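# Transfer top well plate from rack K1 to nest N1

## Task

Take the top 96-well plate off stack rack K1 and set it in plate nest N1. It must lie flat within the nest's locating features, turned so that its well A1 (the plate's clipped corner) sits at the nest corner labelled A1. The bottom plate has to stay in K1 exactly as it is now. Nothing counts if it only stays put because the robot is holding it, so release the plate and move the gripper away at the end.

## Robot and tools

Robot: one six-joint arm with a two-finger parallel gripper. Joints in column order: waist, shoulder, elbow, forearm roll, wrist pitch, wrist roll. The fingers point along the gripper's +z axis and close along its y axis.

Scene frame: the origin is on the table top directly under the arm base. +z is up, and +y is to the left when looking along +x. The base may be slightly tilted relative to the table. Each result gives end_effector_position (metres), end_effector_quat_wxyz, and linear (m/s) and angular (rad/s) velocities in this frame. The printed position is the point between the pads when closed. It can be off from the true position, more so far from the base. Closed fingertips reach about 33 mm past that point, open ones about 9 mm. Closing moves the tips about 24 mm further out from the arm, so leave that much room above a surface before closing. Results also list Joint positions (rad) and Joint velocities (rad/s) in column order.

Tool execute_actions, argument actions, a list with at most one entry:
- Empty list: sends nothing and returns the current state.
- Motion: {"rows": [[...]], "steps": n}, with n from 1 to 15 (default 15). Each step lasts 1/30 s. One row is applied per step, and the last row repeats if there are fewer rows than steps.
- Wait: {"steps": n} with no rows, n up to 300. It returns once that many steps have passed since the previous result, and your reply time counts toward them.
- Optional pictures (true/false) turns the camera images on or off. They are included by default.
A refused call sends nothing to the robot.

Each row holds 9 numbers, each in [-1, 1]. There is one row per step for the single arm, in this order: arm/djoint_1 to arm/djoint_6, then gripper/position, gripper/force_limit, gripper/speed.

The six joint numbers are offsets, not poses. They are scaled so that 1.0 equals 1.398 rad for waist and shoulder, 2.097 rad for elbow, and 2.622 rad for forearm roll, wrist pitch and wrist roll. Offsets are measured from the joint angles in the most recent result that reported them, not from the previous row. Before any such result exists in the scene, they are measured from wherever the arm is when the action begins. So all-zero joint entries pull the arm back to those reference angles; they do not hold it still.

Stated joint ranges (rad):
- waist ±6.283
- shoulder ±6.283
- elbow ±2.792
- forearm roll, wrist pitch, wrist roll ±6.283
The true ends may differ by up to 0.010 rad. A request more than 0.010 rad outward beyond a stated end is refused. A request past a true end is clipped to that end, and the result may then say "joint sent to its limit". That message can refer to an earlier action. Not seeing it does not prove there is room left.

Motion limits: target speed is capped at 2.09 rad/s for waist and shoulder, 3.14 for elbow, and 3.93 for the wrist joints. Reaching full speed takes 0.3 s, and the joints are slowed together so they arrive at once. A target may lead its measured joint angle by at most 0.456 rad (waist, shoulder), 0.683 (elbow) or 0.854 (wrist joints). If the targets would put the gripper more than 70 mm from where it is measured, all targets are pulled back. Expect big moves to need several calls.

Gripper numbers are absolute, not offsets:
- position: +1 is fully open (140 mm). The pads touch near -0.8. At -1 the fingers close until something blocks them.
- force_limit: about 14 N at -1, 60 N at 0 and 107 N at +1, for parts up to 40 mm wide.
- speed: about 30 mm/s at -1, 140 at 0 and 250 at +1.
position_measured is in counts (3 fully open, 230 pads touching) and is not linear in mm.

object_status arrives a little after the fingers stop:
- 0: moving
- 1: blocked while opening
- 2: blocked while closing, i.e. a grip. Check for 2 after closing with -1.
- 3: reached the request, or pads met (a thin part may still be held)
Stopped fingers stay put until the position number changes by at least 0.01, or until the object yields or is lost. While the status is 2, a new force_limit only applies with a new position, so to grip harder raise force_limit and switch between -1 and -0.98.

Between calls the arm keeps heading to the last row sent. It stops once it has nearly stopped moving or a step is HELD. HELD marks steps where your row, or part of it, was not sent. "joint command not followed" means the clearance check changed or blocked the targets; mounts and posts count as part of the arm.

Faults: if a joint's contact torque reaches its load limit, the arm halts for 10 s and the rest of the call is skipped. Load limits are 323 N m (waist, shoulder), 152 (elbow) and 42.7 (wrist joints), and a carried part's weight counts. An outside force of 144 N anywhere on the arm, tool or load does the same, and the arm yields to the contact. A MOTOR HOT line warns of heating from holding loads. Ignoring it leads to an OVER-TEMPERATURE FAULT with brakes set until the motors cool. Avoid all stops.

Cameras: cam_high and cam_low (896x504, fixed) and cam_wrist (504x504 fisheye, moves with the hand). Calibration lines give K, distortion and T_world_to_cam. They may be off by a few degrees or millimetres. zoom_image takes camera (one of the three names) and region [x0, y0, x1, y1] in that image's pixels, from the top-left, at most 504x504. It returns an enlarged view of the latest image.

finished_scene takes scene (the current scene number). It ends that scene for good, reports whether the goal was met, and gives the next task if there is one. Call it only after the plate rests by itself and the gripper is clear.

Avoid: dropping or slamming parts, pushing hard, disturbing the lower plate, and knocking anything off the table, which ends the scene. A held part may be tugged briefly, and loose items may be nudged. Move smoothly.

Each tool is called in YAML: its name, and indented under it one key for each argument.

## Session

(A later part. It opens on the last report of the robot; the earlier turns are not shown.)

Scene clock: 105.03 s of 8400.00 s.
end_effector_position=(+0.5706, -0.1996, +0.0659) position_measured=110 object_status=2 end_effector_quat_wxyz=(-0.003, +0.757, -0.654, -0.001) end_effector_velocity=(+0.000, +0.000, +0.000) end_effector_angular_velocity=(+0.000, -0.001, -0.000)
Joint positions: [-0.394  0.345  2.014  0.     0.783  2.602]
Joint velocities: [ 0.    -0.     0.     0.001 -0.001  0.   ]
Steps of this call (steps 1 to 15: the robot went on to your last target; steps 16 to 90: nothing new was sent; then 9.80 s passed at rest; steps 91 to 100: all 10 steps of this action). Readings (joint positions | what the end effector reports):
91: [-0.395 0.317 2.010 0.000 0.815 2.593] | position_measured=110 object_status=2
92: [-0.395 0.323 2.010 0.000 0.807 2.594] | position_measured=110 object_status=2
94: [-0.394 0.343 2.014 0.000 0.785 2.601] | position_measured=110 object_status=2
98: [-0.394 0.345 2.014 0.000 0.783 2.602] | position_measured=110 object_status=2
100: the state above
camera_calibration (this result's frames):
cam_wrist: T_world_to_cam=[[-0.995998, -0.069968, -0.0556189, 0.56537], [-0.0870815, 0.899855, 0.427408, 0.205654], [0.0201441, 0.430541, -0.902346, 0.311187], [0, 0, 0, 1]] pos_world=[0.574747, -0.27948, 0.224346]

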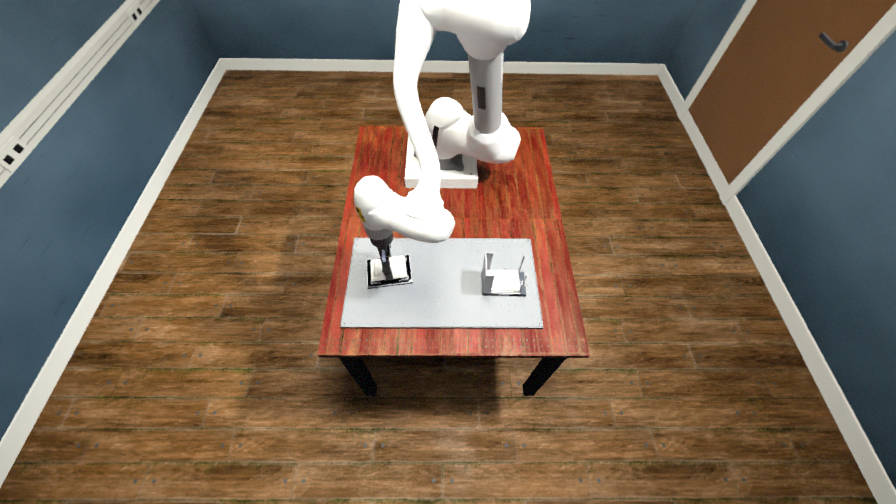

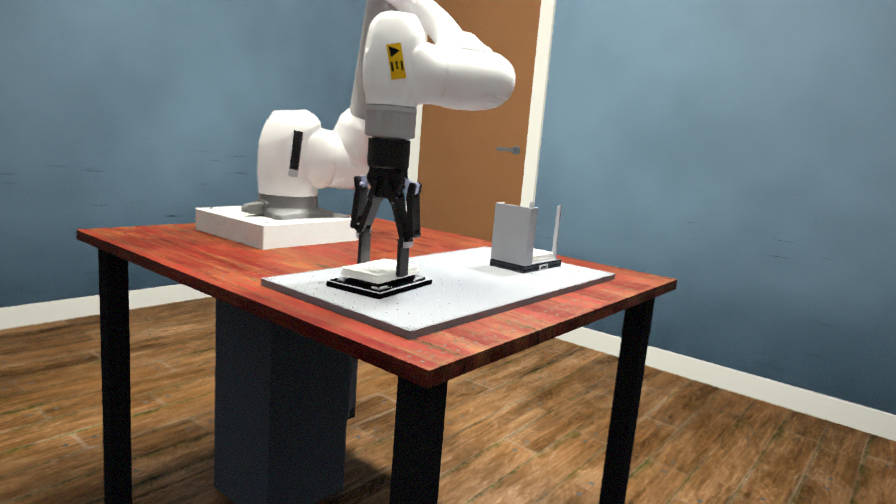

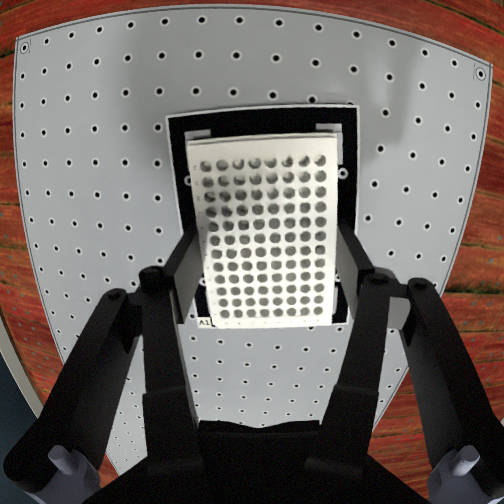

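execute_actions:
  actions:
    - {"rows": [[0,0.00275,0.00083,0,-0.00213,0.0023,-1,0.2,-0.8],[0,0.00275,0.00083,0,-0.00213,0.0023,-1,0.2,-0.8],[0,0.0052,0.00158,0,-0.00405,0.0023,-1,0.2,-0.8]],"steps":10}

zoom_image:
  camera: "cam_wrist"
  region: [150, 100, 390, 340]

zoom_image:
  camera: "cam_low"
  region: [315, 235, 445, 305]

Scene clock: 114.43 s of 8400.00 s.
end_effector_position=(+0.5706, -0.1996, +0.0602) position_measured=110 object_status=2 end_effector_quat_wxyz=(-0.003, +0.755, -0.656, -0.001) end_effector_velocity=(+0.002, +0.001, +0.001) end_effector_angular_velocity=(+0.000, -0.001, +0.002)
Joint positions: [-0.394  0.352  2.018 -0.     0.772  2.608]
Joint velocities: [ 0.002  0.    -0.002  0.001  0.001 -0.   ]
Steps of this call (steps 1 to 15: the robot went on to your last target; steps 16 to 90: nothing new was sent; then 6.07 s passed at rest; steps 91 to 100: all 10 steps of this action). Readings (joint positions | what the end effector reports):
91: [-0.394 0.345 2.015 0.000 0.782 2.603] | position_measured=110 object_status=2
92: [-0.394 0.347 2.016 0.000 0.778 2.606] | position_measured=110 object_status=2
94: [-0.394 0.351 2.017 -0.000 0.773 2.608] | position_measured=110 object_status=2
98: [-0.394 0.352 2.018 -0.000 0.772 2.608] | position_measured=110 object_status=2
100: the state above
camera_calibration (this result's frames):
cam_wrist: T_world_to_cam=[[-0.996403, -0.0640051, -0.0555407, 0.566439], [-0.0816599, 0.900367, 0.4274, 0.205067], [0.0226512, 0.430398, -0.902355, 0.304571], [0, 0, 0, 1]] pos_world=[0.574249, -0.279467, 0.218646]

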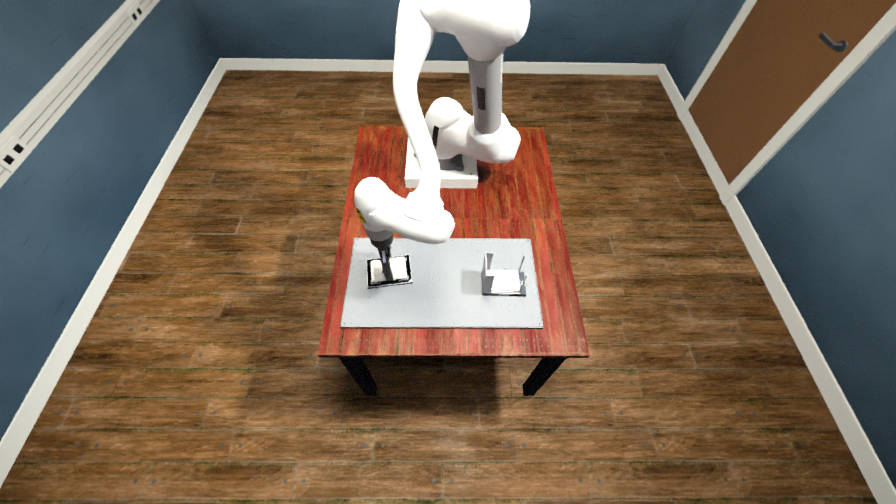

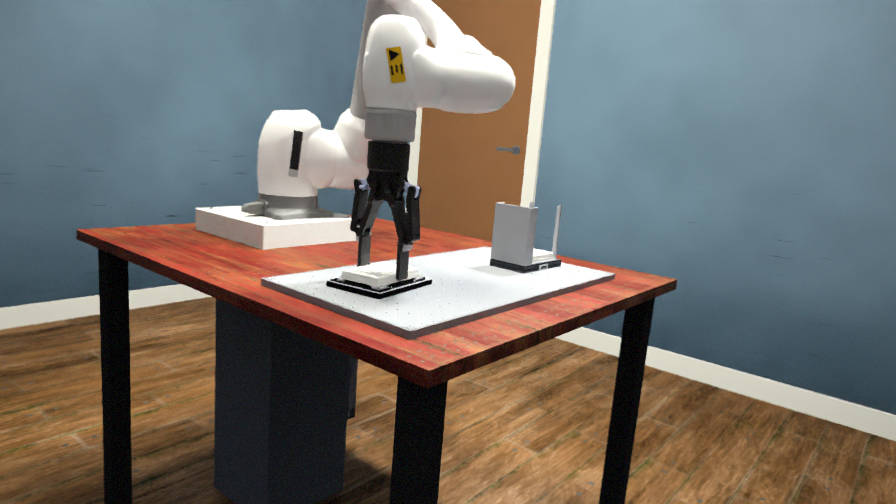

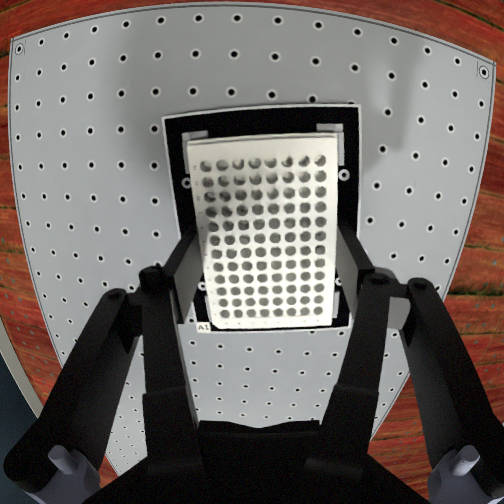

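Region (150, 100, 390, 340) of cam_wrist's 504x504 image, scaled by 2.100, with more detail than that image has.

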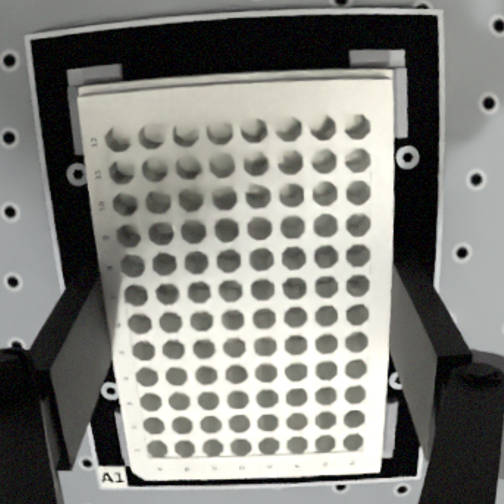

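Region (315, 235, 445, 305) of cam_low's 896x504 image, scaled by 3.877, with more detail than that image has; it fills the top 271 rows of this view, and the rest is white.

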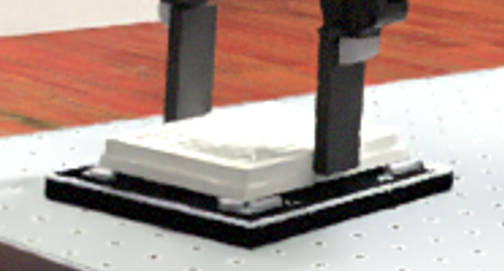

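execute_actions:
  actions:
    - {"rows": [[-0.0004,0.0009,0.00028,0,-0.0007,0,-1,0.2,-0.8],[-0.0004,0.0009,0.00028,0,-0.0007,0,-1,0.2,-0.8],[-0.0004,0.0018,0.00055,0,-0.0014,0,-1,0.2,-0.8],[-0.0004,0.0018,0.00055,0,-0.0014,0,-1,0.2,-0.8],[-0.0004,0.00275,0.00083,0,-0.00213,0,-1,0.2,-0.8],[-0.0004,0.00275,0.00083,0,-0.00213,0,-1,0.2,-0.8],[-0.0004,0.0035,0.00105,0,-0.0027,0,-1,0.2,-0.8],[-0.0004,0.0035,0.00105,0,-0.0027,0,-1,0.2,-0.8],[-0.0004,0.0042,0.00127,0,-0.00326,0,-1,0.2,-0.8]],"steps":15}

zoom_image:
  camera: "cam_wrist"
  region: [150, 100, 390, 340]

zoom_image:
  camera: "cam_low"
  region: [315, 235, 445, 305]

Scene clock: 125.20 s of 8400.00 s.
end_effector_position=(+0.5706, -0.1999, +0.0557) position_measured=110 object_status=2 end_effector_quat_wxyz=(-0.003, +0.755, -0.656, -0.001) end_effector_velocity=(+0.000, -0.000, -0.000) end_effector_angular_velocity=(+0.000, +0.000, -0.000)
Joint positions: [-0.395  0.358  2.02   0.     0.763  2.608]
Joint velocities: [-0.001  0.001 -0.    -0.    -0.001 -0.   ]
Steps of this call (steps 1 to 15: the robot went on to your last target; steps 16 to 90: nothing new was sent; then 7.27 s passed at rest; steps 91 to 105: all 15 steps of this action). Readings (joint positions | what the end effector reports):
91: [-0.394 0.352 2.018 0.000 0.772 2.608] | position_measured=110 object_status=2
92: [-0.394 0.353 2.018 0.000 0.771 2.608] | position_measured=110 object_status=2
94: [-0.394 0.354 2.018 0.000 0.769 2.608] | position_measured=110 object_status=2
98: [-0.395 0.357 2.020 0.000 0.765 2.608] | position_measured=110 object_status=2
105: the state above
camera_calibration (this result's frames):
cam_wrist: T_world_to_cam=[[-0.996428, -0.0634291, -0.055747, 0.566293], [-0.0812269, 0.900433, 0.427344, 0.207013], [0.0230904, 0.430345, -0.902369, 0.300411], [0, 0, 0, 1]] pos_world=[0.574148, -0.279763, 0.214185]

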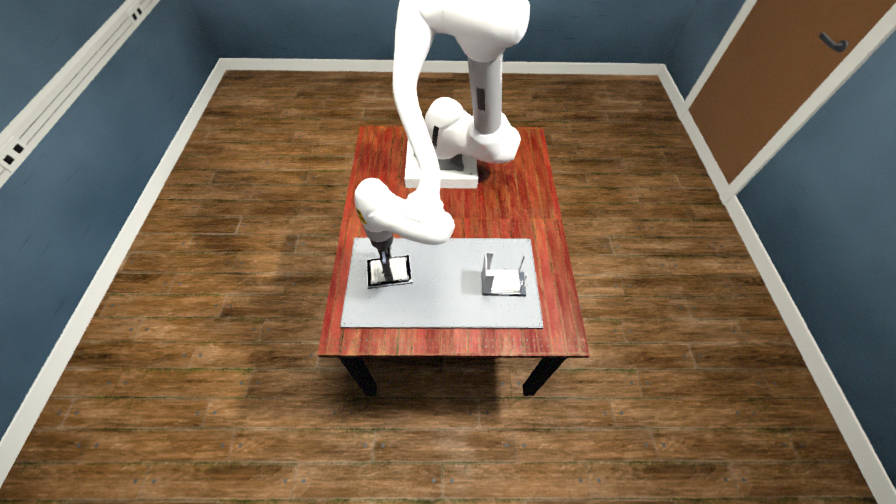

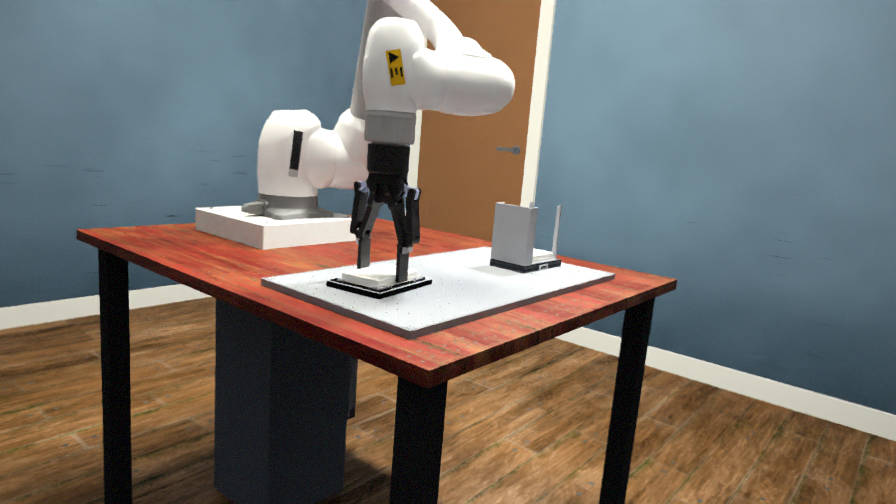

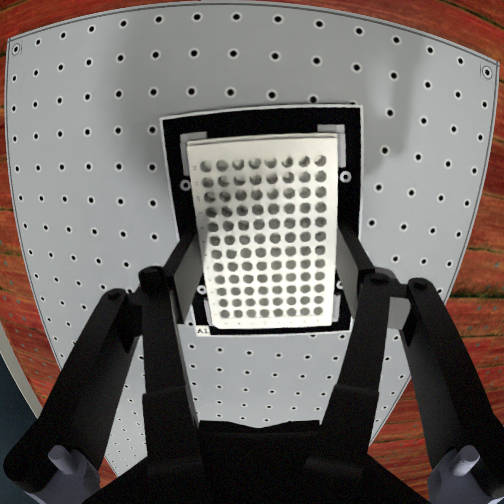

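Region (150, 100, 390, 340) of cam_wrist's 504x504 image, scaled by 2.100, with more detail than that image has.

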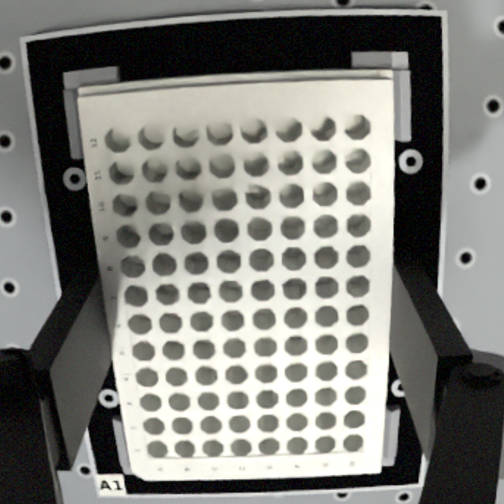

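Region (315, 235, 445, 305) of cam_low's 896x504 image, scaled by 3.877, with more detail than that image has; it fills the top 271 rows of this view, and the rest is white.

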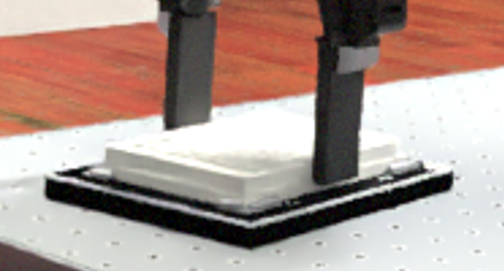

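execute_actions:
  actions:
    - {"rows": [[0,0,0,0,0,0,0.5,0,-0.6]],"steps":12}
  pictures: false

execute_actions:
  actions:
    - {"rows": [[0,-0.1,-0.043,0,0.0877,0,0.5,0,-0.6]],"steps":15}

zoom_image:
  camera: "cam_wrist"
  region: [180, 95, 350, 265]

zoom_image:
  camera: "cam_low"
  region: [315, 235, 445, 305]

zoom_image:
  camera: "cam_high"
  region: [340, 230, 550, 335]

Scene clock: 131.87 s of 8400.00 s.
end_effector_position=(+0.5703, -0.1999, +0.0556) position_measured=67 object_status=0 end_effector_quat_wxyz=(-0.002, +0.755, -0.656, -0.001) end_effector_velocity=(+0.002, -0.000, +0.001) end_effector_angular_velocity=(-0.001, -0.003, -0.000)
Joint positions: [-0.395  0.358  2.021 -0.     0.763  2.608]
Joint velocities: [ 0.    -0.001 -0.002  0.001  0.     0.   ]
Steps of this call (steps 1 to 15: the robot went on to your last target; steps 16 to 90: nothing new was sent; then 3.27 s passed at rest; steps 91 to 102: all 12 steps of this action). Readings (joint positions | what the end effector reports):
91: [-0.395 0.358 2.021 -0.000 0.763 2.608] | position_measured=110 object_status=0
92: [-0.395 0.358 2.021 -0.000 0.763 2.608] | position_measured=110 object_status=0
94: [-0.395 0.358 2.021 -0.000 0.763 2.608] | position_measured=99 object_status=0
98: [-0.395 0.358 2.021 -0.000 0.763 2.608] | position_measured=83 object_status=0
102: the state above

Scene clock: 132.37 s of 8400.00 s.
end_effector_position=(+0.5692, -0.2001, +0.1788) position_measured=66 object_status=3 end_effector_quat_wxyz=(-0.002, +0.755, -0.656, -0.001) end_effector_velocity=(-0.001, +0.000, -0.000) end_effector_angular_velocity=(+0.002, +0.001, -0.002)
Joint positions: [-0.395  0.218  1.93  -0.     0.993  2.608]
Joint velocities: [-0.001  0.     0.     0.002  0.001 -0.   ]
Steps of this call (steps 1 to 15: all 15 steps of this action). Readings (joint positions | what the end effector reports):
1: [-0.395 0.357 2.020 -0.000 0.764 2.608] | position_measured=66 object_status=0
2: [-0.395 0.351 2.017 -0.000 0.775 2.608] | position_measured=66 object_status=0
4: [-0.395 0.316 1.994 -0.000 0.833 2.608] | position_measured=66 object_status=0
8: [-0.395 0.230 1.938 0.000 0.972 2.608] | position_measured=66 object_status=3
15: the state above
camera_calibration (this result's frames):
cam_wrist: T_world_to_cam=[[-0.996444, -0.0634636, -0.0554292, 0.571709], [-0.0811221, 0.900425, 0.427381, 0.154455], [0.0227867, 0.430357, -0.902371, 0.411766], [0, 0, 0, 1]] pos_world=[0.572823, -0.279999, 0.337244]

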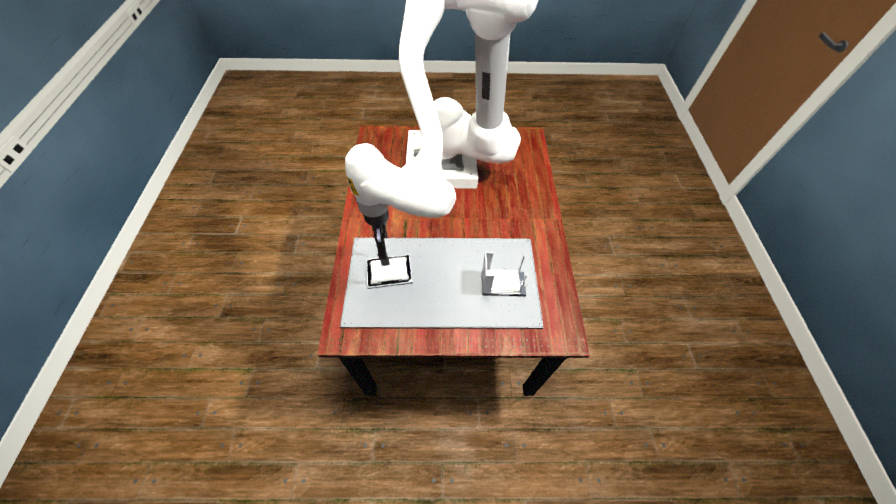

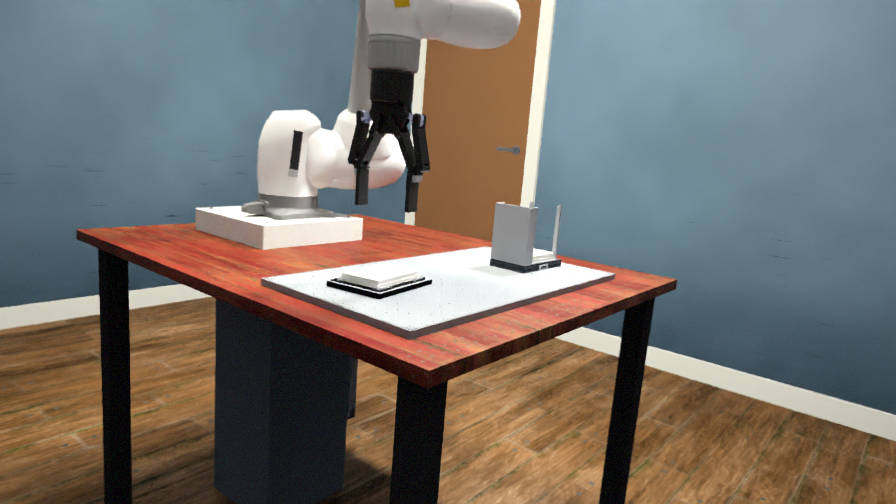

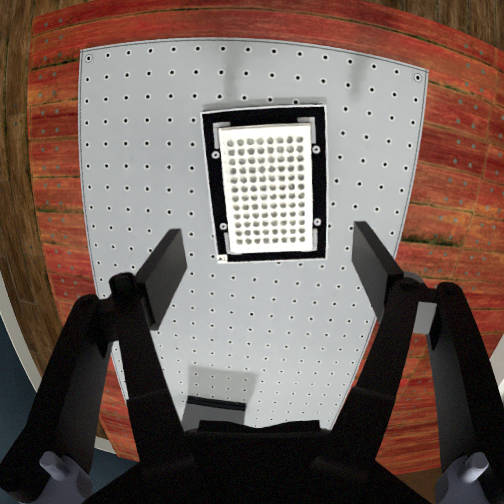

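Region (180, 95, 350, 265) of cam_wrist's 504x504 image, scaled by 2.965, with more detail than that image has.

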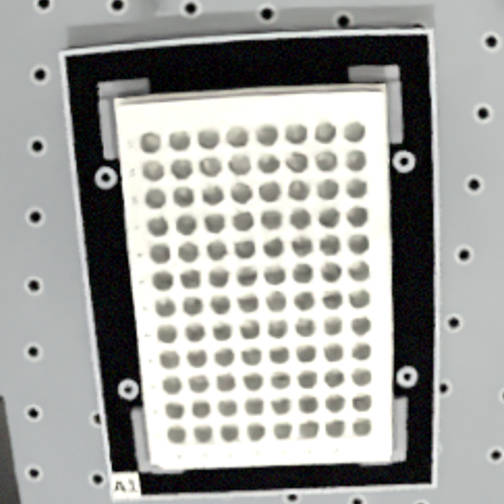

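Region (315, 235, 445, 305) of cam_low's 896x504 image, scaled by 3.877, with more detail than that image has; it fills the top 271 rows of this view, and the rest is white.

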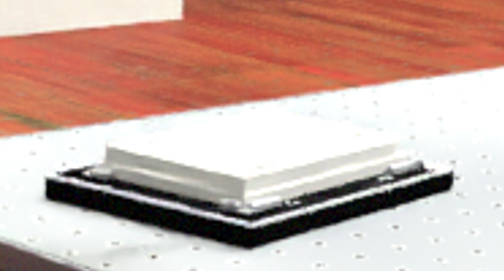

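Region (340, 230, 550, 335) of cam_high's 896x504 image, scaled by 2.400, with more detail than that image has.

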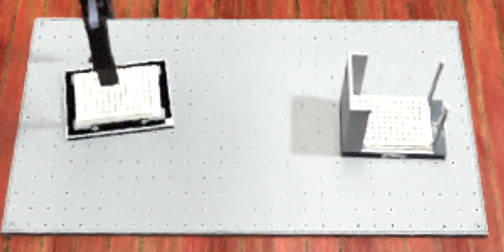

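Seated flat.

finished_scene:
  scene: 2

The scene is finished: the task was done.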